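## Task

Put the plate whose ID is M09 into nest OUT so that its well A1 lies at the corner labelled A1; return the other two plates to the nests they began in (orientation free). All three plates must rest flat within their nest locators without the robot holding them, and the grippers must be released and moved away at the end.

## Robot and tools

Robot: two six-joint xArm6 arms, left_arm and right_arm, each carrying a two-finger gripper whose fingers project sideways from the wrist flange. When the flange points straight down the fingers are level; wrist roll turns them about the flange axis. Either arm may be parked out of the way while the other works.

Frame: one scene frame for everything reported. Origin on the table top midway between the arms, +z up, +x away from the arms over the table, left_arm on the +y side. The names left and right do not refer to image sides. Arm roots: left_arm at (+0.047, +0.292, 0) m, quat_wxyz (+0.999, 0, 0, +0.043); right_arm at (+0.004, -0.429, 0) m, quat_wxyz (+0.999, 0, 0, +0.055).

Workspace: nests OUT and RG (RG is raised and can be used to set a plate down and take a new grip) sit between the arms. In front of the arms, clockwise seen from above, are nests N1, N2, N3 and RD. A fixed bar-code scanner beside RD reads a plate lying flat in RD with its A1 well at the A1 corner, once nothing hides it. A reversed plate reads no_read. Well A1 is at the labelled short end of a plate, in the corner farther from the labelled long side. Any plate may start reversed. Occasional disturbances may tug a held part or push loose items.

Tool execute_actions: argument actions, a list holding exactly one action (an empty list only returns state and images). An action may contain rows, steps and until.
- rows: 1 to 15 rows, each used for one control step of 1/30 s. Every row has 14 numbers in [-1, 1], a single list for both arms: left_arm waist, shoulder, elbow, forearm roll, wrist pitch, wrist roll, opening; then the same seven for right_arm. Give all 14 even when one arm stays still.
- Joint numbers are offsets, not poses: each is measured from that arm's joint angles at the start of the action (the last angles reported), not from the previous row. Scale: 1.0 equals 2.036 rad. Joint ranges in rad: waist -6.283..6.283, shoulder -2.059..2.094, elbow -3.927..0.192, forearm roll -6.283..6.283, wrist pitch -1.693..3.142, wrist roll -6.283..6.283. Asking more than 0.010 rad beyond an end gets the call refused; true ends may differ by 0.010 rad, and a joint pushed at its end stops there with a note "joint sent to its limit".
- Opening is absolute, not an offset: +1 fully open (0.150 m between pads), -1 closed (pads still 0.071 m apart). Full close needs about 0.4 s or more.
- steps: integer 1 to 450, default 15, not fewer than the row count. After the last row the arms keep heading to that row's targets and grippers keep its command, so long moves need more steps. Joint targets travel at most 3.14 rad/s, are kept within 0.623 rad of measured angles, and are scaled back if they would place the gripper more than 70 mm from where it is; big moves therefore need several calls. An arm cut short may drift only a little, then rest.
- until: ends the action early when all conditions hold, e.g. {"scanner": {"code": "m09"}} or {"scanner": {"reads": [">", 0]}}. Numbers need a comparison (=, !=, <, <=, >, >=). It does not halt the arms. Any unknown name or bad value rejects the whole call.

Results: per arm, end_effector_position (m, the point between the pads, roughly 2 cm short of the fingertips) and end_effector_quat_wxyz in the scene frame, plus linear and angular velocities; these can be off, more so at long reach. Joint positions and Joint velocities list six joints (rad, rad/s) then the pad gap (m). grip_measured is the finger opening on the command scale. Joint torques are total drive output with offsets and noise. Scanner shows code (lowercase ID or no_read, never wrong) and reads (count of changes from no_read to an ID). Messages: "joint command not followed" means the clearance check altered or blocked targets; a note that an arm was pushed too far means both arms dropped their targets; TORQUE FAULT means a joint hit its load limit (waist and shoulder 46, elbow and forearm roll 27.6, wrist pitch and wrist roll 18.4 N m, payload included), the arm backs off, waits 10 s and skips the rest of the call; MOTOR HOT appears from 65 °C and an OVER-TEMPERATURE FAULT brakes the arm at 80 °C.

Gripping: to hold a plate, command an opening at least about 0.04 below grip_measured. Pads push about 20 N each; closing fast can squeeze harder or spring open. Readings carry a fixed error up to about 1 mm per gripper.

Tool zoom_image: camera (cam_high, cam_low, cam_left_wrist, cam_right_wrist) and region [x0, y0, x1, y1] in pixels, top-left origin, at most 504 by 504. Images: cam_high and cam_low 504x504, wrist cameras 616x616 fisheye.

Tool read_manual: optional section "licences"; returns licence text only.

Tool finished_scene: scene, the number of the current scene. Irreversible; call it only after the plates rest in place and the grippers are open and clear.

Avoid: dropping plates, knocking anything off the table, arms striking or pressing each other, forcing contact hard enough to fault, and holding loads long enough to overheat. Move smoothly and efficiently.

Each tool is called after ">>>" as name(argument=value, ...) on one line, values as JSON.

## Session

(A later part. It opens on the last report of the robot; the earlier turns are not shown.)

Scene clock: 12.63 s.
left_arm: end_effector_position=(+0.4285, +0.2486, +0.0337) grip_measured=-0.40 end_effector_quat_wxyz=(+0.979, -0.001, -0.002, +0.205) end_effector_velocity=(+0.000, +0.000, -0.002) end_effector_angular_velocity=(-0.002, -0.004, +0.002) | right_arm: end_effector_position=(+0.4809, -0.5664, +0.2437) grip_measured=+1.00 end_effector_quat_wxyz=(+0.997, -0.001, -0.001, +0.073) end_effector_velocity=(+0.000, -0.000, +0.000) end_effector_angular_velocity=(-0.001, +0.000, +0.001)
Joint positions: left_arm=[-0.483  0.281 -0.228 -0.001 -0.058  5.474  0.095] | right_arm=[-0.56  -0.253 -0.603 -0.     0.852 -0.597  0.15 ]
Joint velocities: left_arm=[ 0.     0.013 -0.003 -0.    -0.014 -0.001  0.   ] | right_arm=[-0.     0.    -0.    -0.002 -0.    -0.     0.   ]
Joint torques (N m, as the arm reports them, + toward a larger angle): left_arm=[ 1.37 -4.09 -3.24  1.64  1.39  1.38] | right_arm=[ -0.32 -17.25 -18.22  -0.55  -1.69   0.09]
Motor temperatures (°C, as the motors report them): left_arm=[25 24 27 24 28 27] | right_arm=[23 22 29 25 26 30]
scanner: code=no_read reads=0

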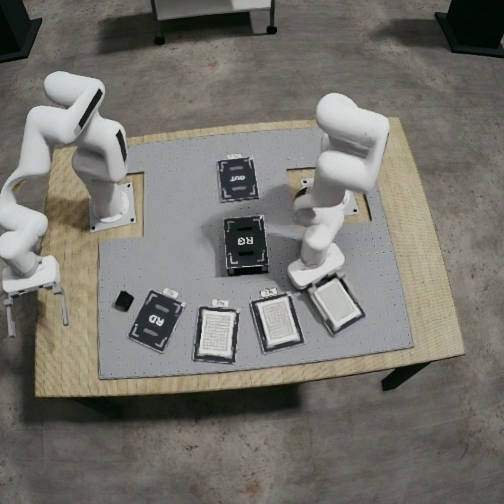

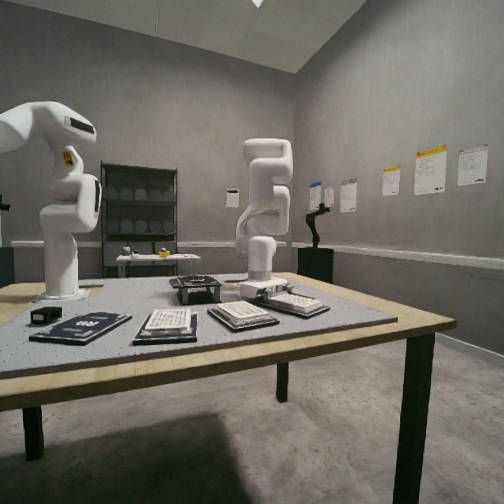

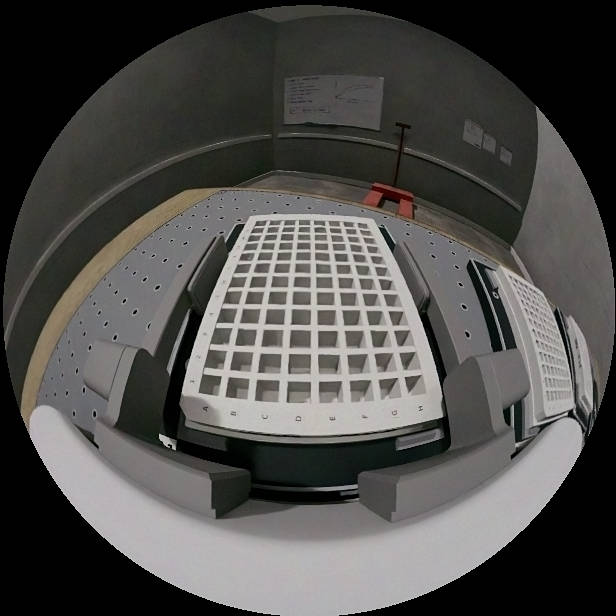

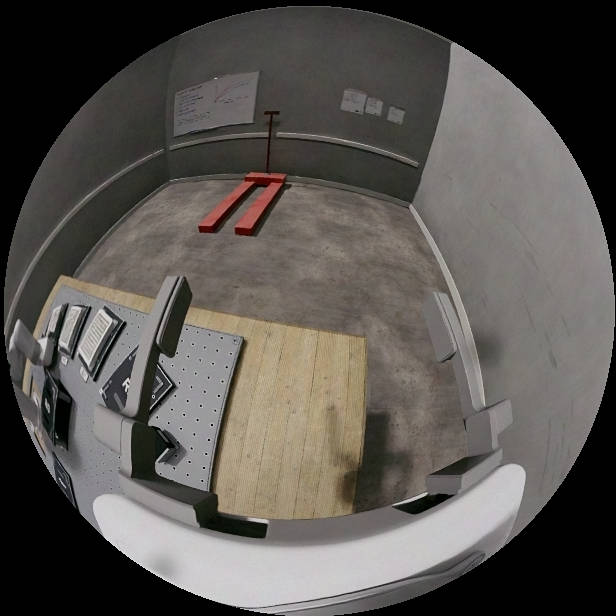

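>>> execute_actions(actions=[{"rows":[[0,-0.0142,0.0031,0,0.0137,0.001,-0.4,0,0,0,0,0,0,1],[0,-0.0142,0.0031,0,0.0137,0.001,-0.4,0,0,0,0,0,0,1],[0,-0.0142,0.0031,0,0.0137,0.001,-0.4,0,0,0,0,0,0,1],[0,-0.0142,0.0031,0,0.0137,0.001,-0.4,0,0,0,0,0,0,1],[0,-0.0142,0.0031,0,0.0137,0.001,-0.44,0,0,0,0,0,0,1],[0,-0.0142,0.0031,0,0.0137,0.001,-0.48,0,0,0,0,0,0,1],[0,-0.0142,0.0031,0,0.0137,0.001,-0.52,0,0,0,0,0,0,1],[0,-0.0142,0.0031,0,0.0137,0.001,-0.56,0,0,0,0,0,0,1],[0,-0.0142,0.0031,0,0.0137,0.001,-0.6,0,0,0,0,0,0,1],[0,-0.0142,0.0031,0,0.0137,0.001,-0.63,0,0,0,0,0,0,1],[0,-0.0142,0.0031,0,0.0137,0.001,-0.66,0,0,0,0,0,0,1],[0,-0.0142,0.0031,0,0.0137,0.001,-0.69,0,0,0,0,0,0,1],[0,-0.0142,0.0031,0,0.0137,0.001,-0.72,0,0,0,0,0,0,1],[0,-0.0142,0.0031,0,0.0137,0.001,-0.75,0,0,0,0,0,0,1],[0,-0.0142,0.0031,0,0.0137,0.001,-0.78,0,0,0,0,0,0,1]],"steps":20}])

Scene clock: 13.80 s.
left_arm: end_effector_position=(+0.4283, +0.2481, +0.0377) grip_measured=-0.62 end_effector_quat_wxyz=(+0.979, +0.000, +0.000, +0.203) end_effector_velocity=(+0.003, +0.007, +0.006) end_effector_angular_velocity=(-0.008, -0.019, +0.036) | right_arm: end_effector_position=(+0.4809, -0.5664, +0.2437) grip_measured=+1.00 end_effector_quat_wxyz=(+0.997, -0.001, -0.001, +0.073) end_effector_velocity=(-0.000, +0.000, -0.000) end_effector_angular_velocity=(-0.002, +0.001, +0.001)
Joint positions: left_arm=[-0.483  0.253 -0.222 -0.001 -0.03   5.477  0.086] | right_arm=[-0.56  -0.253 -0.603 -0.     0.852 -0.597  0.15 ]
Joint velocities: left_arm=[ 0.01  -0.012 -0.    -0.013 -0.009 -0.013  0.   ] | right_arm=[ 0.001  0.     0.    -0.003  0.     0.001  0.   ]
Joint torques (N m, as the arm reports them, + toward a larger angle): left_arm=[  2.83 -10.06  -1.02  -0.28  -1.33  -1.48] | right_arm=[  0.61 -17.58 -18.28  -0.43  -1.61   0.21]
Motor temperatures (°C, as the motors report them): left_arm=[25 24 27 24 28 27] | right_arm=[23 22 30 25 26 30]
scanner: code=no_read reads=0

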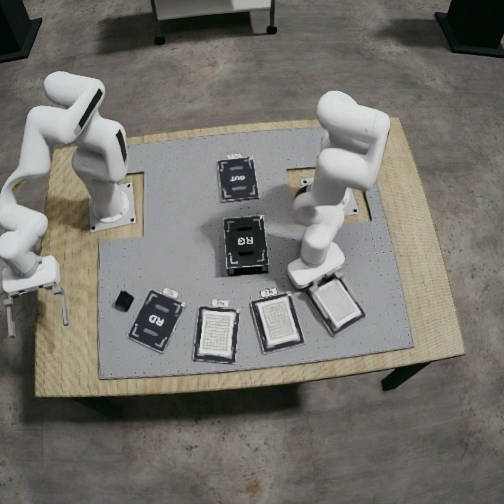

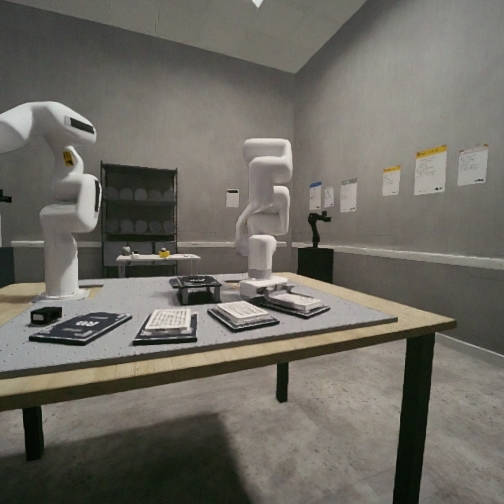

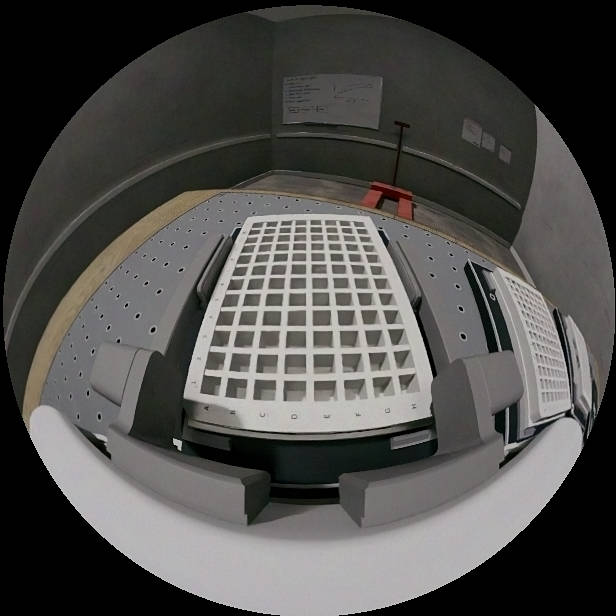

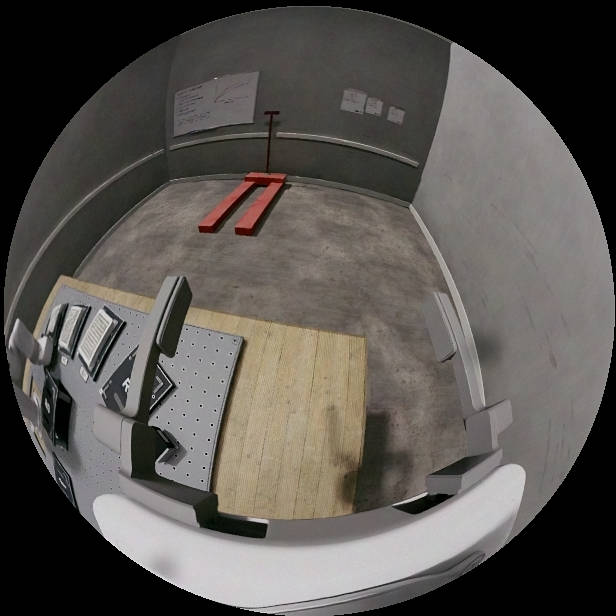

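>>> zoom_image(camera="cam_low", region=[250, 275, 330, 323])

>>> execute_actions(actions=[])

Region (250, 275, 330, 323) of cam_low's 504x504 image, scaled by 6.300, with more detail than that image has; it fills the top 302 rows of this view, and the rest is white.

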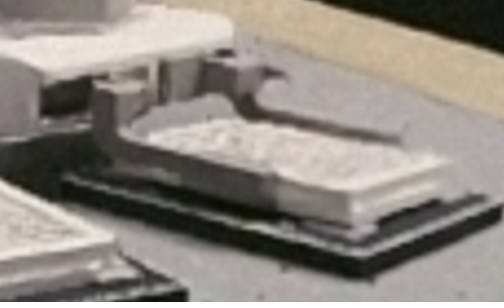

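Scene clock: 13.93 s.
left_arm: end_effector_position=(+0.4284, +0.2484, +0.0380) grip_measured=-0.62 end_effector_quat_wxyz=(+0.979, +0.000, -0.000, +0.204) end_effector_velocity=(+0.000, +0.001, +0.000) end_effector_angular_velocity=(-0.000, -0.001, +0.002) | right_arm: end_effector_position=(+0.4809, -0.5664, +0.2437) grip_measured=+1.00 end_effector_quat_wxyz=(+0.997, -0.001, -0.001, +0.073) end_effector_velocity=(+0.000, +0.000, -0.000) end_effector_angular_velocity=(+0.000, +0.001, +0.000)
Joint positions: left_arm=[-0.483  0.252 -0.222 -0.001 -0.03   5.476  0.086] | right_arm=[-0.56  -0.253 -0.603 -0.     0.852 -0.597  0.15 ]
Joint velocities: left_arm=[ 0.003 -0.002  0.001 -0.    -0.     0.     0.   ] | right_arm=[ 0.  0.  0. -0.  0.  0.  0.]
Joint torques (N m, as the arm reports them, + toward a larger angle): left_arm=[ 3.14 -9.95 -0.71 -0.39 -1.44 -1.61] | right_arm=[ -0.22 -17.24 -18.88  -0.21  -1.86  -0.16]
Motor temperatures (°C, as the motors report them): left_arm=[25 24 27 24 28 27] | right_arm=[23 22 30 25 26 30]
scanner: code=no_read reads=0

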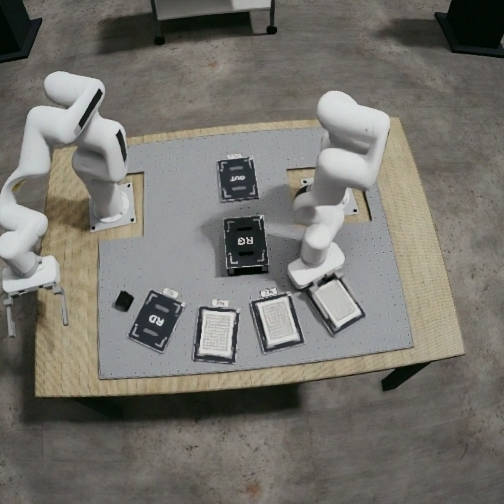

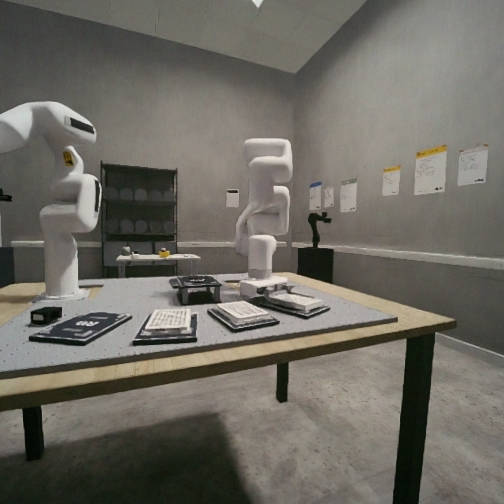

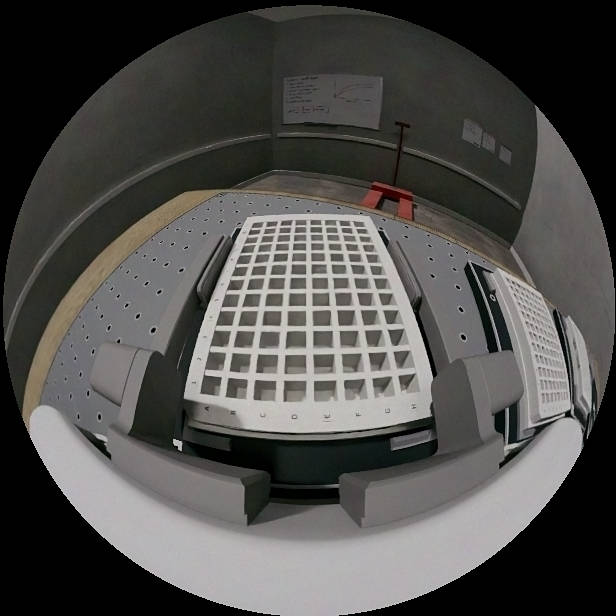

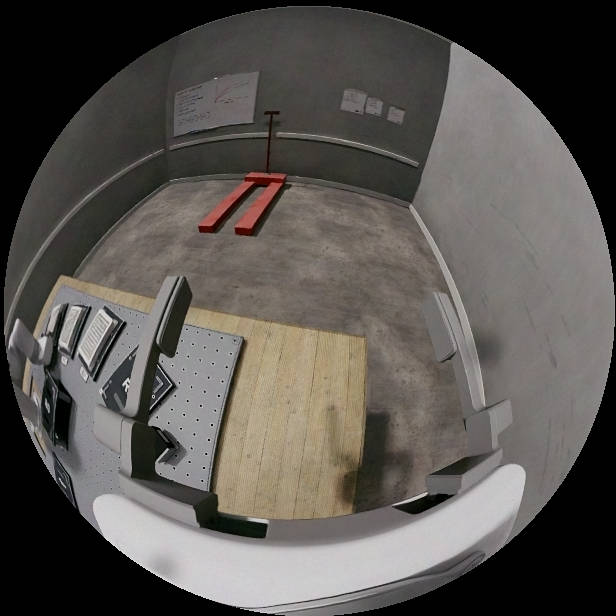

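>>> execute_actions(actions=[{"rows":[[0,0,0,0,0,0,-0.5,0,0,0,0,0,0,1],[0,0,0,0,0,0,-0.5,0,0,0,0,0,0,1],[0,0,0,0,0,0,-0.5,0,0,0,0,0,0,1],[-0.002,0.004,-0.001,0,-0.003,0,-0.5,0,0,0,0,0,0,1],[-0.002,0.004,-0.001,0,-0.003,0,-0.5,0,0,0,0,0,0,1],[-0.002,0.004,-0.001,0,-0.003,0,-0.5,0,0,0,0,0,0,1],[-0.002,0.004,-0.001,0,-0.003,0,-0.5,0,0,0,0,0,0,1],[-0.002,0.004,-0.001,0,-0.003,0,-0.5,0,0,0,0,0,0,1],[-0.002,0.004,-0.001,0,-0.003,0,-0.54,0,0,0,0,0,0,1],[-0.002,0.004,-0.001,0,-0.003,0,-0.57,0,0,0,0,0,0,1],[-0.002,0.004,-0.001,0,-0.003,0,-0.6,0,0,0,0,0,0,1],[-0.002,0.004,-0.001,0,-0.003,0,-0.63,0,0,0,0,0,0,1],[-0.002,0.004,-0.001,0,-0.003,0,-0.66,0,0,0,0,0,0,1],[-0.002,0.004,-0.001,0,-0.003,0,-0.7,0,0,0,0,0,0,1],[-0.002,0.004,-0.001,0,-0.003,0,-0.75,0,0,0,0,0,0,1]],"steps":24}])

>>> zoom_image(camera="cam_low", region=[250, 275, 330, 323])

Scene clock: 15.53 s.
left_arm: end_effector_position=(+0.4280, +0.2469, +0.0364) grip_measured=-0.63 end_effector_quat_wxyz=(+0.979, +0.000, +0.000, +0.202) end_effector_velocity=(+0.000, +0.001, +0.000) end_effector_angular_velocity=(-0.000, -0.001, +0.004) | right_arm: end_effector_position=(+0.4809, -0.5664, +0.2437) grip_measured=+1.00 end_effector_quat_wxyz=(+0.997, -0.001, -0.001, +0.073) end_effector_velocity=(-0.000, -0.000, +0.000) end_effector_angular_velocity=(-0.000, -0.000, -0.000)
Joint positions: left_arm=[-0.487  0.261 -0.224 -0.001 -0.036  5.476  0.086] | right_arm=[-0.56  -0.253 -0.603 -0.     0.852 -0.597  0.15 ]
Joint velocities: left_arm=[ 0.001 -0.    -0.001 -0.003 -0.     0.    -0.   ] | right_arm=[-0.001 -0.    -0.    -0.     0.    -0.     0.   ]
Joint torques (N m, as the arm reports them, + toward a larger angle): left_arm=[  1.35 -11.39  -2.67   0.59  -2.71  -0.62] | right_arm=[  1.13 -17.6  -18.95  -0.48  -2.06  -0.11]
Motor temperatures (°C, as the motors report them): left_arm=[25 24 27 24 28 27] | right_arm=[23 22 30 25 26 30]
scanner: code=no_read reads=0

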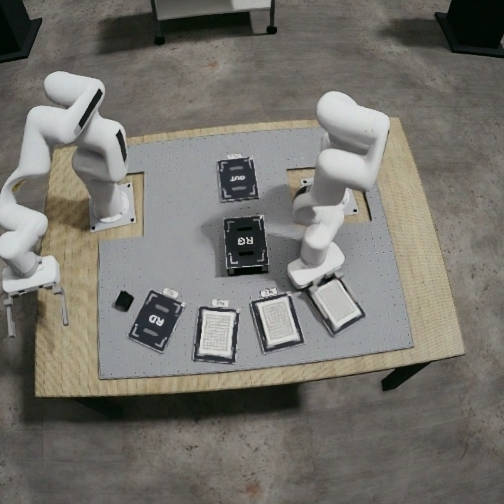

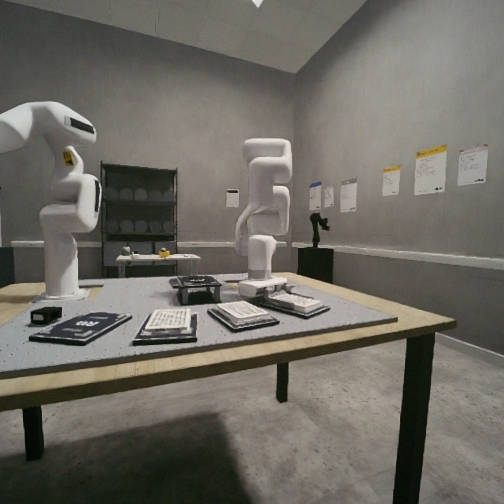

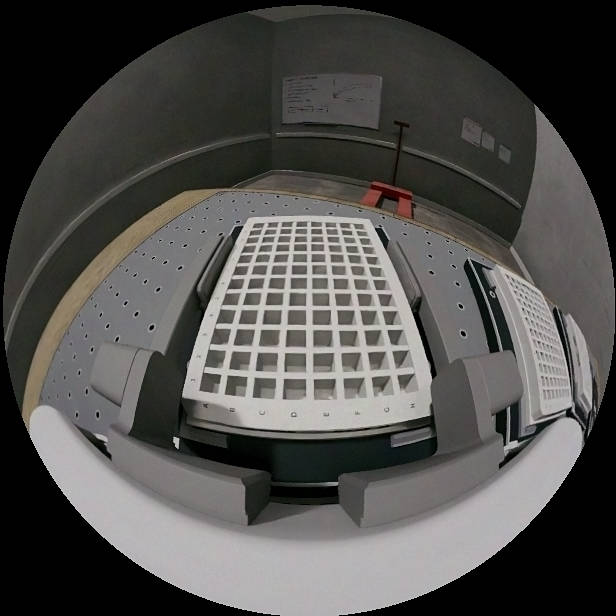

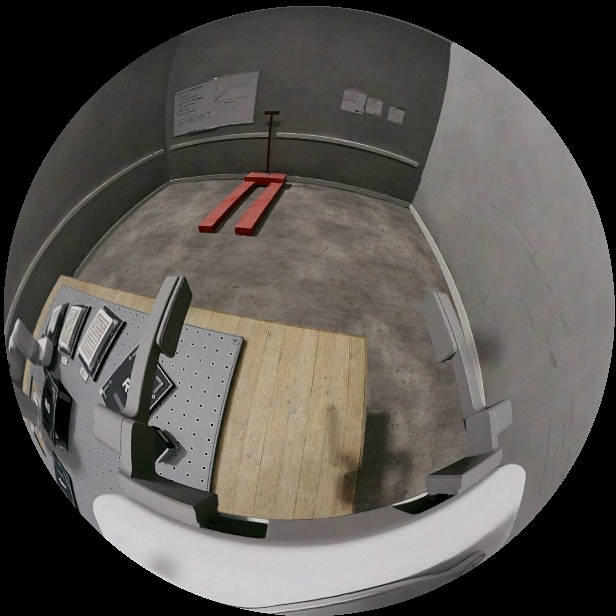

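Region (250, 275, 330, 323) of cam_low's 504x504 image, scaled by 6.300, with more detail than that image has; it fills the top 302 rows of this view, and the rest is white.

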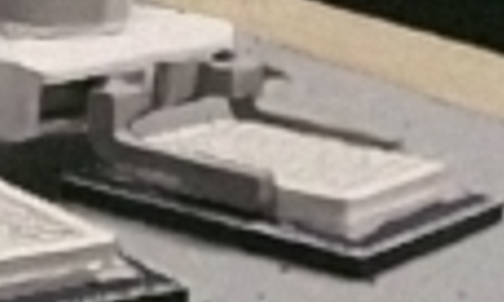

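>>> execute_actions(actions=[{"rows":[[0,-0.003,0.0007,0,0.0023,0,-0.75,0,0,0,0,0,0,1],[0,-0.008,0.0019,0,0.0061,0,-0.75,0,0,0,0,0,0,1],[0,-0.015,0.0035,0,0.0115,0,-0.75,0,0,0,0,0,0,1],[0,-0.024,0.0055,0,0.0185,0,-0.75,0,0,0,0,0,0,1],[0,-0.035,0.0078,0,0.0272,0,-0.75,0,0,0,0,0,0,1],[0,-0.05,0.011,0,0.039,0,-0.75,0,0,0,0,0,0,1],[0,-0.0673,0.0142,0,0.0531,0,-0.75,0,0,0,0,0,0,1],[0,-0.09,0.016,0,0.074,0,-0.75,0,0,0,0,0,0,1],[0,-0.12,0.017,0,0.103,0,-0.75,0,0,0,0,0,0,1],[0,-0.155,0.018,0,0.137,0,-0.75,0,0,0,0,0,0,1],[0,-0.195,0.018,0,0.177,0,-0.75,0,0,0,0,0,0,1],[0,-0.24,0.017,0,0.223,0,-0.75,0,0,0,0,0,0,1],[0,-0.285,0.016,0,0.269,0,-0.75,0,0,0,0,0,0,1],[0,-0.33,0.015,0,0.315,0,-0.75,0,0,0,0,0,0,1],[0,-0.3686,0.0147,0,0.3535,0,-0.75,0,0,0,0,0,0,1]],"steps":24}])

Scene clock: 17.80 s.
left_arm: end_effector_position=(+0.4301, +0.2459, +0.1754) grip_measured=-0.63 end_effector_quat_wxyz=(+0.979, -0.001, -0.001, +0.202) end_effector_velocity=(-0.031, +0.012, +0.034) end_effector_angular_velocity=(+0.031, +0.073, -0.002) | right_arm: end_effector_position=(+0.4809, -0.5664, +0.2437) grip_measured=+1.00 end_effector_quat_wxyz=(+0.997, -0.001, -0.001, +0.073) end_effector_velocity=(-0.000, -0.000, -0.000) end_effector_angular_velocity=(-0.001, +0.001, +0.001)
Joint positions: left_arm=[-0.487 -0.461 -0.194 -0.001  0.652  5.476  0.086] | right_arm=[-0.56  -0.253 -0.603 -0.     0.852 -0.597  0.15 ]
Joint velocities: left_arm=[-0.002 -0.293  0.028  0.001  0.344  0.     0.   ] | right_arm=[-0.     0.    -0.    -0.001  0.     0.     0.   ]
Joint torques (N m, as the arm reports them, + toward a larger angle): left_arm=[ 0.61 -2.5  -7.71  0.69 -2.87 -0.61] | right_arm=[ -0.02 -16.65 -18.67  -0.77  -1.94   0.05]
Motor temperatures (°C, as the motors report them): left_arm=[25 24 27 24 28 27] | right_arm=[23 22 31 25 26 30]
scanner: code=no_read reads=0

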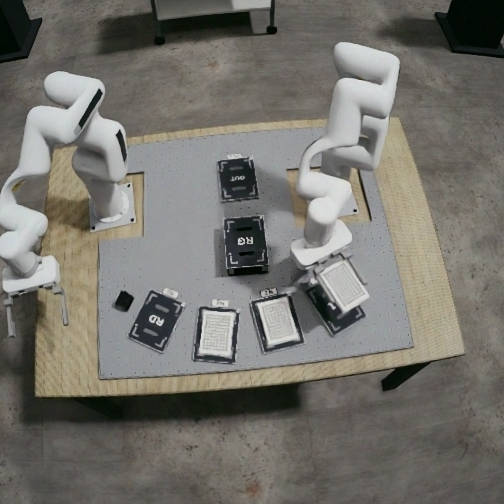

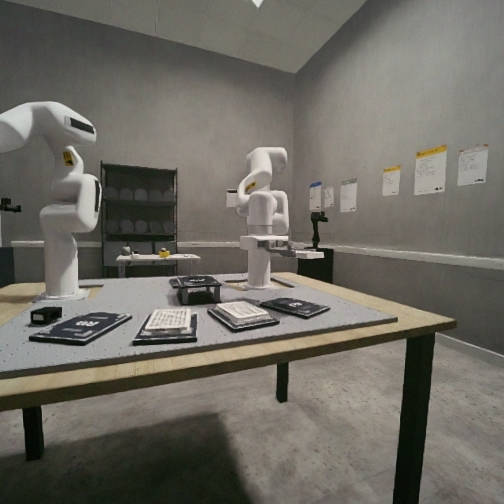

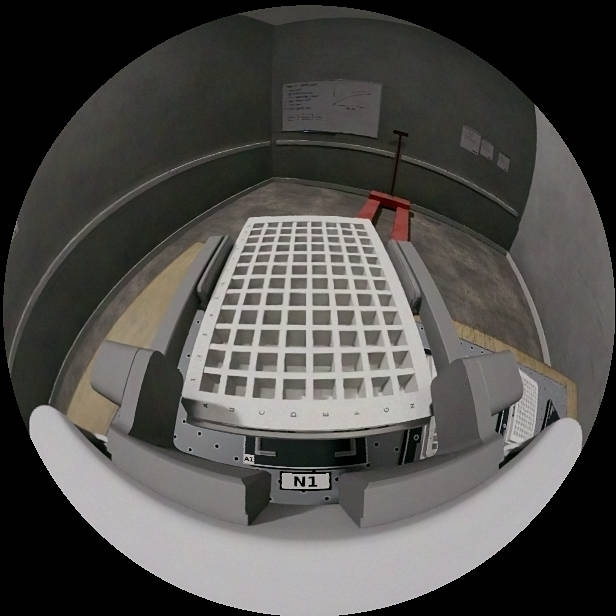

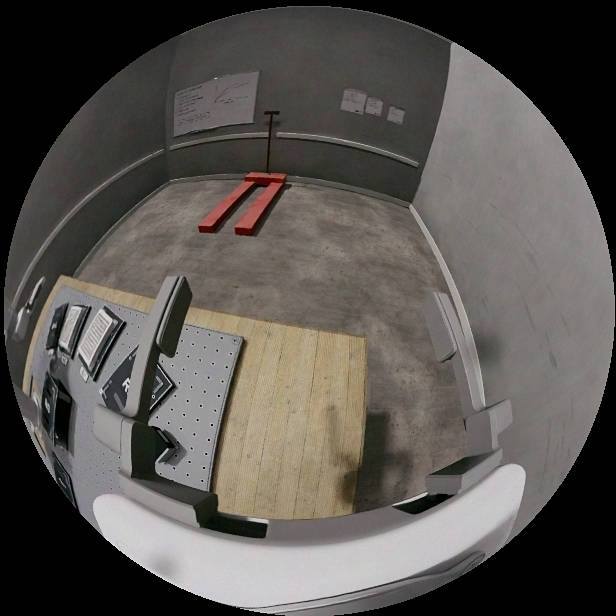

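>>> execute_actions(actions=[{"rows":[[-0.8915,0.206,-0.1945,0,-0.0098,-0.692,-0.75,0,0,0,0,0,0,1]],"steps":60}])

Scene clock: 20.03 s.
left_arm: end_effector_position=(-0.0328, -0.0141, +0.1763) grip_measured=-0.63 end_effector_quat_wxyz=(+1.000, +0.000, +0.000, +0.002) end_effector_velocity=(-0.014, +0.006, +0.000) end_effector_angular_velocity=(-0.002, +0.000, -0.022) | right_arm: end_effector_position=(+0.4809, -0.5664, +0.2437) grip_measured=+1.00 end_effector_quat_wxyz=(+0.997, -0.001, -0.001, +0.073) end_effector_velocity=(+0.000, +0.000, +0.000) end_effector_angular_velocity=(+0.000, -0.000, +0.001)
Joint positions: left_arm=[-2.296 -0.042 -0.59  -0.001  0.632  4.07   0.086] | right_arm=[-0.56  -0.253 -0.603 -0.     0.852 -0.597  0.15 ]
Joint velocities: left_arm=[-0.044  0.004 -0.004  0.001 -0.001 -0.023  0.   ] | right_arm=[ 0.001 -0.    -0.     0.001  0.    -0.001  0.   ]
Joint torques (N m, as the arm reports them, + toward a larger angle): left_arm=[  1.1  -12.7   -7.78   0.76  -2.17  -0.62] | right_arm=[  0.08 -17.4  -18.74  -0.24  -2.17  -0.03]
Motor temperatures (°C, as the motors report them): left_arm=[25 24 27 24 28 27] | right_arm=[23 22 32 25 26 30]
scanner: code=no_read reads=0

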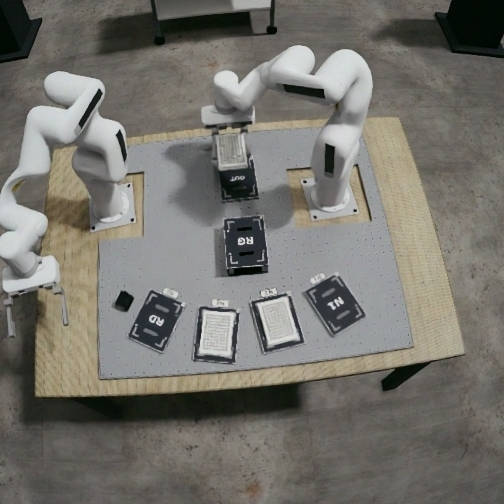

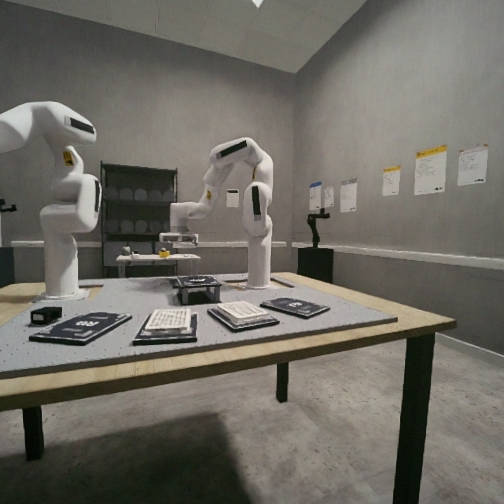

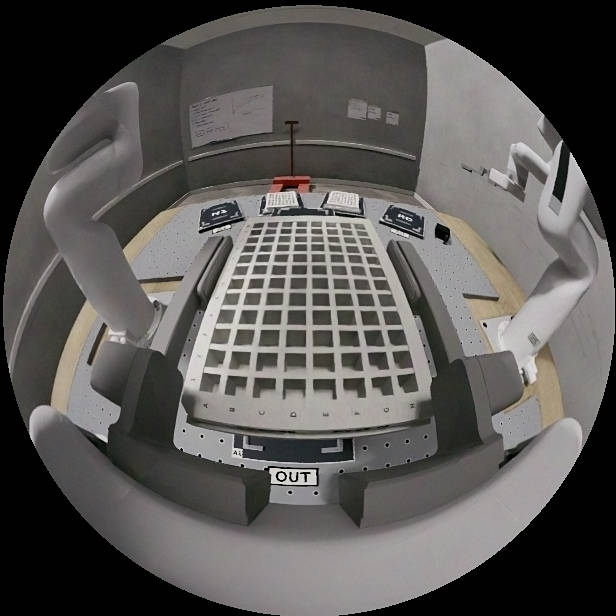

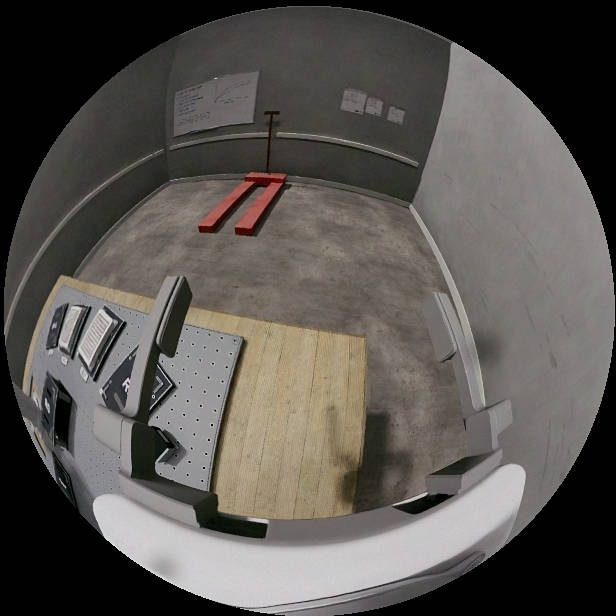

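>>> zoom_image(camera="cam_left_wrist", region=[210, 410, 410, 510])

Region (210, 410, 410, 510) of cam_left_wrist's 616x616 image, scaled by 2.520, with more detail than that image has.

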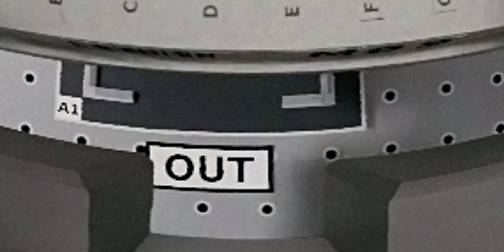

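>>> execute_actions(actions=[{"rows":[[-0.0066,0.1727,0.0227,0,-0.1954,-0.005,-0.75,0,0,0,0,0,0,1]],"steps":26}])

>>> zoom_image(camera="cam_left_wrist", region=[140, 380, 480, 520])

>>> zoom_image(camera="cam_high", region=[190, 120, 290, 220])

Scene clock: 21.50 s.
left_arm: end_effector_position=(-0.0286, -0.0007, +0.0604) grip_measured=-0.63 end_effector_quat_wxyz=(+1.000, -0.000, +0.000, +0.000) end_effector_velocity=(+0.001, +0.001, -0.002) end_effector_angular_velocity=(+0.003, -0.002, -0.001) | right_arm: end_effector_position=(+0.4809, -0.5664, +0.2437) grip_measured=+1.00 end_effector_quat_wxyz=(+0.997, -0.001, -0.001, +0.073) end_effector_velocity=(-0.000, -0.001, -0.000) end_effector_angular_velocity=(+0.001, +0.001, -0.002)
Joint positions: left_arm=[-2.309  0.308 -0.544 -0.001  0.235  4.059  0.086] | right_arm=[-0.56  -0.253 -0.603 -0.     0.852 -0.597  0.15 ]
Joint velocities: left_arm=[ 0.     0.006  0.003  0.001 -0.004  0.001  0.   ] | right_arm=[-0.001  0.     0.     0.     0.     0.001  0.   ]
Joint torques (N m, as the arm reports them, + toward a larger angle): left_arm=[  0.68 -14.78  -4.73   0.68  -2.22  -0.61] | right_arm=[ -0.15 -16.55 -18.78  -0.19  -2.12   0.01]
Motor temperatures (°C, as the motors report them): left_arm=[25 24 28 24 28 27] | right_arm=[23 22 32 25 26 30]
scanner: code=no_read reads=0

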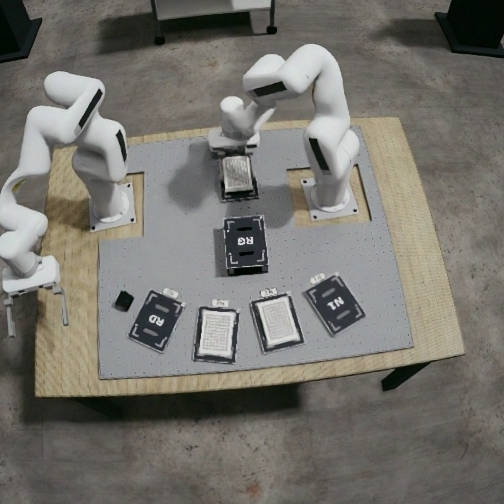

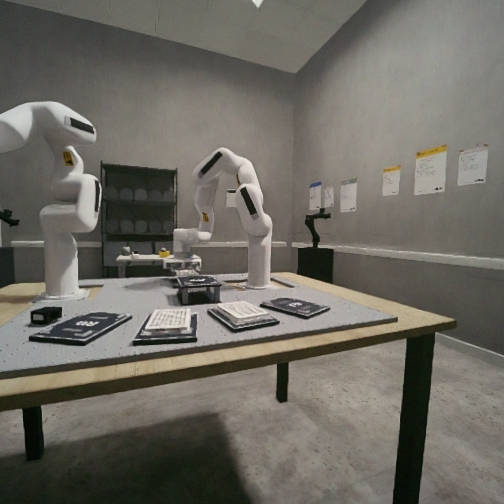

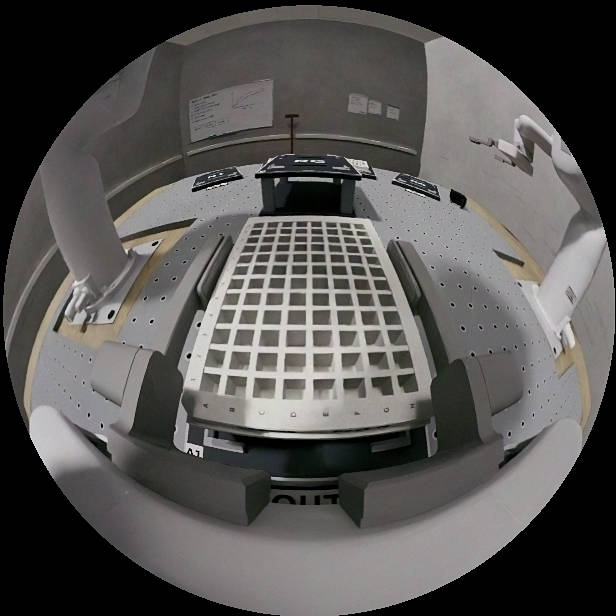

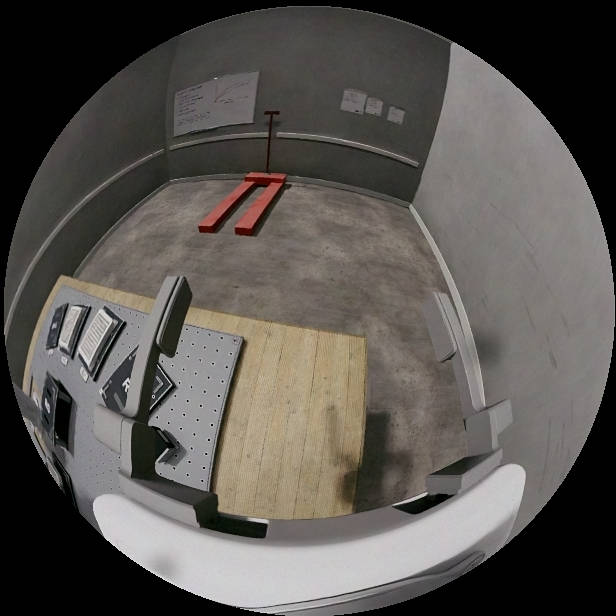

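Region (140, 380, 480, 520) of cam_left_wrist's 616x616 image, scaled by 1.482, with more detail than that image has; it fills the top 208 rows of this view, and the rest is white.

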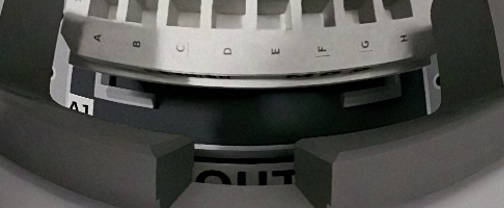

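Region (190, 120, 290, 220) of cam_high's 504x504 image, scaled by 5.040, with more detail than that image has.

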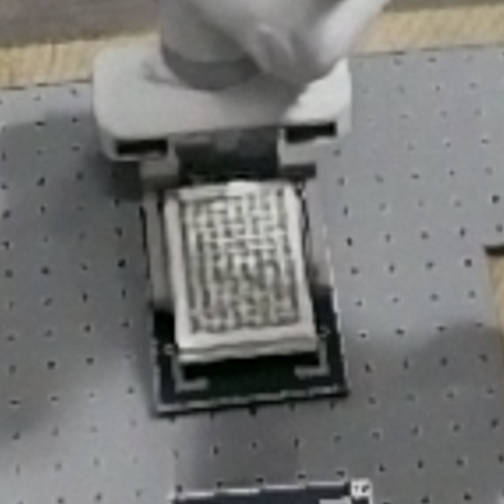

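>>> execute_actions(actions=[{"rows":[[0,0.0309,-0.0064,0,-0.0243,0,-0.75,0,0,0,0,0,0,1]],"steps":14}])

>>> zoom_image(camera="cam_left_wrist", region=[140, 380, 480, 520])

>>> zoom_image(camera="cam_high", region=[205, 145, 275, 215])

>>> zoom_image(camera="cam_left_wrist", region=[210, 190, 410, 270])

Scene clock: 22.50 s.
left_arm: end_effector_position=(-0.0285, -0.0006, +0.0442) grip_measured=-0.63 end_effector_quat_wxyz=(+1.000, -0.000, +0.000, +0.000) end_effector_velocity=(-0.000, +0.000, -0.002) end_effector_angular_velocity=(-0.000, +0.000, +0.001) | right_arm: end_effector_position=(+0.4809, -0.5664, +0.2437) grip_measured=+1.00 end_effector_quat_wxyz=(+0.997, -0.001, -0.001, +0.073) end_effector_velocity=(+0.000, +0.000, +0.000) end_effector_angular_velocity=(+0.000, -0.000, +0.001)
Joint positions: left_arm=[-2.309  0.37  -0.557 -0.001  0.186  4.059  0.086] | right_arm=[-0.56  -0.253 -0.603 -0.     0.852 -0.597  0.15 ]
Joint velocities: left_arm=[-0.001  0.008 -0.001 -0.    -0.007 -0.001  0.   ] | right_arm=[ 0.001  0.    -0.     0.001  0.    -0.001  0.   ]
Joint torques (N m, as the arm reports them, + toward a larger angle): left_arm=[  0.59 -15.21  -4.33   0.72  -2.16  -0.64] | right_arm=[ -0.08 -17.22 -18.93  -0.94  -2.25  -0.32]
Motor temperatures (°C, as the motors report them): left_arm=[25 24 27 24 28 27] | right_arm=[23 22 32 25 26 30]
scanner: code=no_read reads=0

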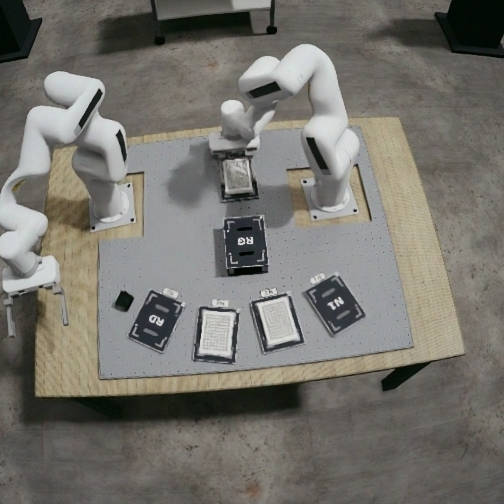

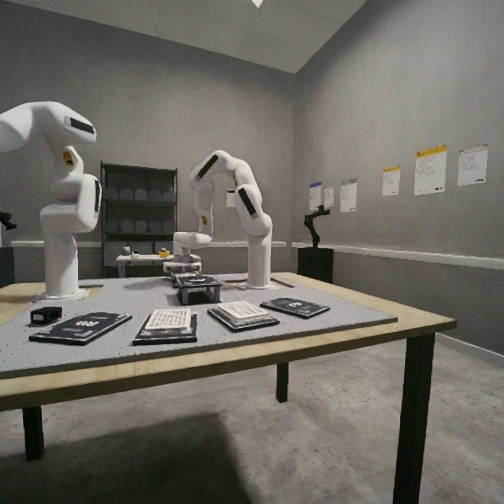

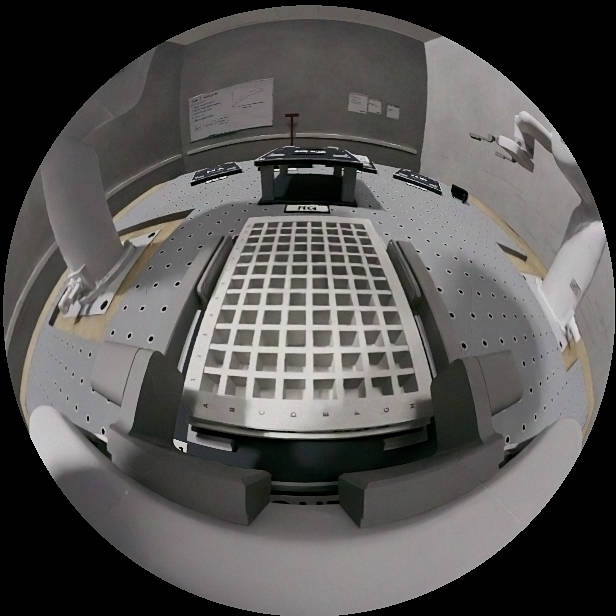

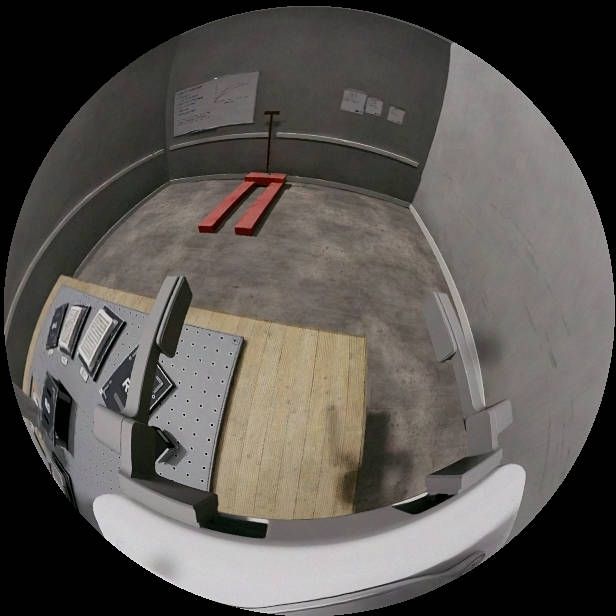

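Region (140, 380, 480, 520) of cam_left_wrist's 616x616 image, scaled by 1.482, with more detail than that image has; it fills the top 208 rows of this view, and the rest is white.

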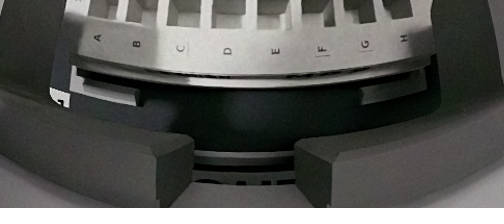

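Region (205, 145, 275, 215) of cam_high's 504x504 image, scaled by 7.200, with more detail than that image has.

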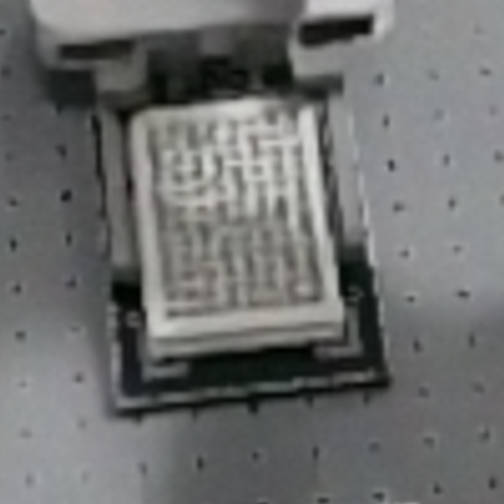

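Region (210, 190, 410, 270) of cam_left_wrist's 616x616 image, scaled by 2.520, with more detail than that image has; it fills the top 202 rows of this view, and the rest is white.

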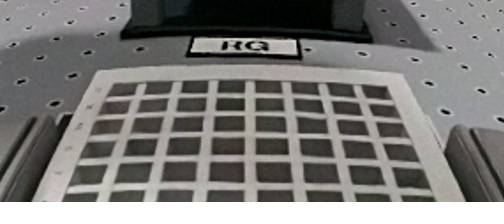

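>>> execute_actions(actions=[{"rows":[[-0.0007,0.0008,-0.0017,0,0.0009,-0.0056,-0.75,0,0,0,0,0,0,1],[-0.0007,0.0008,-0.0017,0,0.0009,-0.0056,-0.75,0,0,0,0,0,0,1],[-0.0007,0.0008,-0.0017,0,0.0009,-0.0056,-0.75,0,0,0,0,0,0,1],[-0.0007,0.003,-0.0022,0,-0.0008,-0.0056,-0.75,0,0,0,0,0,0,1],[-0.0007,0.006,-0.003,0,-0.003,-0.0056,-0.75,0,0,0,0,0,0,1],[-0.0007,0.0084,-0.0035,0,-0.0049,-0.0056,-0.75,0,0,0,0,0,0,1]],"steps":14}])

>>> zoom_image(camera="cam_left_wrist", region=[140, 380, 480, 520])

>>> zoom_image(camera="cam_high", region=[205, 145, 275, 215])

Scene clock: 23.53 s.
left_arm: end_effector_position=(-0.0295, +0.0004, +0.0403) grip_measured=-0.63 end_effector_quat_wxyz=(+1.000, -0.000, +0.000, +0.005) end_effector_velocity=(-0.001, -0.002, -0.001) end_effector_angular_velocity=(-0.006, +0.004, -0.004) | right_arm: end_effector_position=(+0.4809, -0.5664, +0.2437) grip_measured=+1.00 end_effector_quat_wxyz=(+0.997, -0.001, -0.001, +0.073) end_effector_velocity=(-0.000, -0.000, -0.000) end_effector_angular_velocity=(-0.001, +0.000, -0.001)
Joint positions: left_arm=[-2.311  0.386 -0.564 -0.001  0.177  4.048  0.086] | right_arm=[-0.56  -0.253 -0.603 -0.     0.852 -0.597  0.15 ]
Joint velocities: left_arm=[-0.     0.006 -0.005  0.003 -0.007  0.    -0.   ] | right_arm=[-0.001 -0.     0.    -0.002 -0.     0.002  0.   ]
Joint torques (N m, as the arm reports them, + toward a larger angle): left_arm=[  0.76 -15.38  -4.04   0.84  -2.09  -0.69] | right_arm=[ -0.09 -17.4  -18.75  -0.38  -1.77   0.18]
Motor temperatures (°C, as the motors report them): left_arm=[25 24 27 24 28 27] | right_arm=[23 22 32 25 26 30]
scanner: code=no_read reads=0

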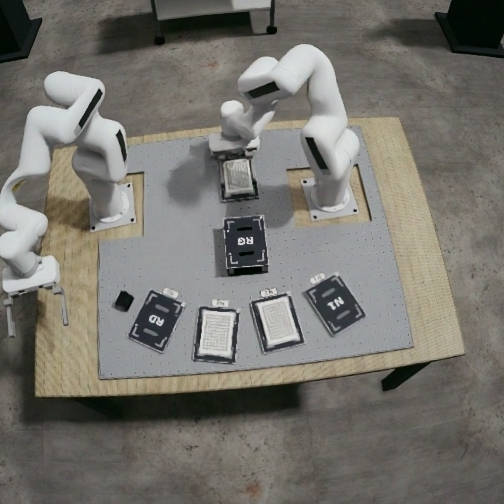

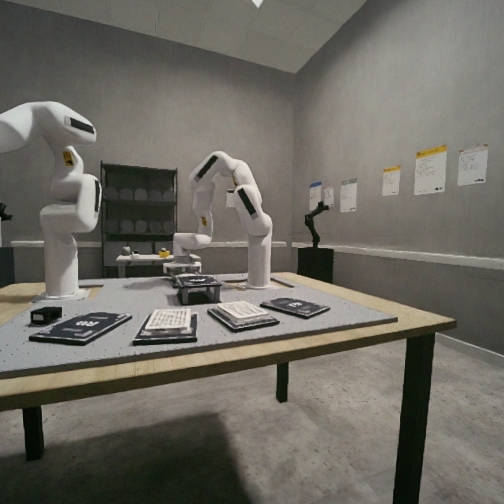

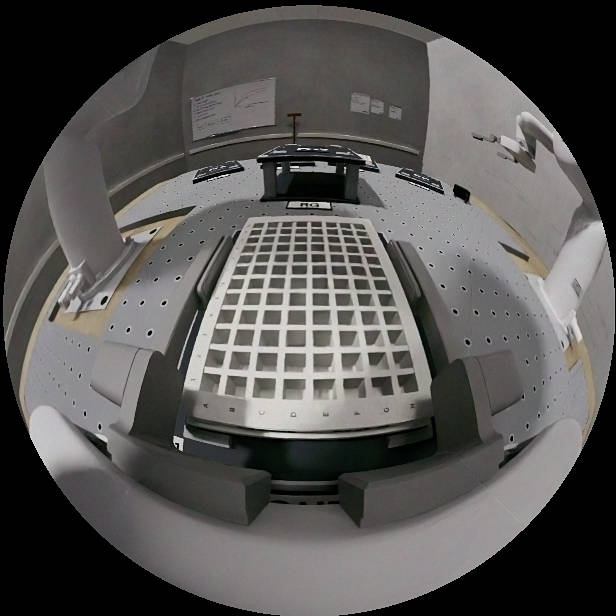

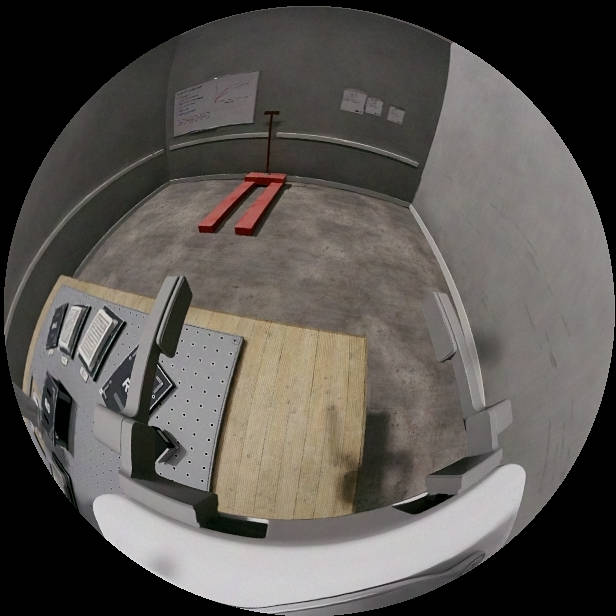

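Region (140, 380, 480, 520) of cam_left_wrist's 616x616 image, scaled by 1.482, with more detail than that image has; it fills the top 208 rows of this view, and the rest is white.

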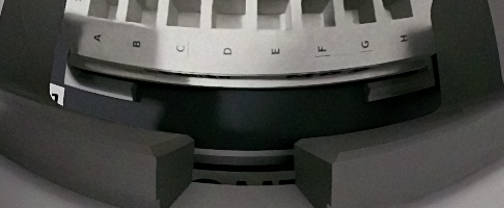

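Region (205, 145, 275, 215) of cam_high's 504x504 image, scaled by 7.200, with more detail than that image has.

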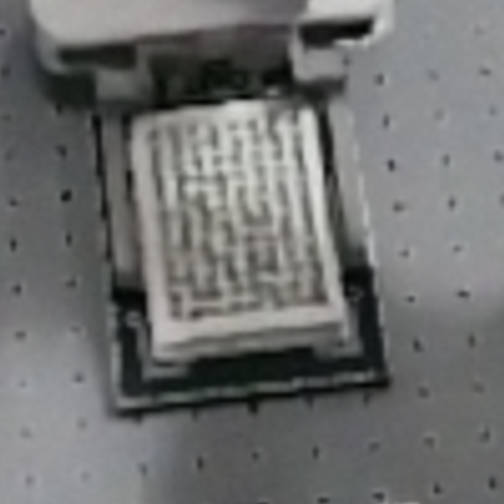

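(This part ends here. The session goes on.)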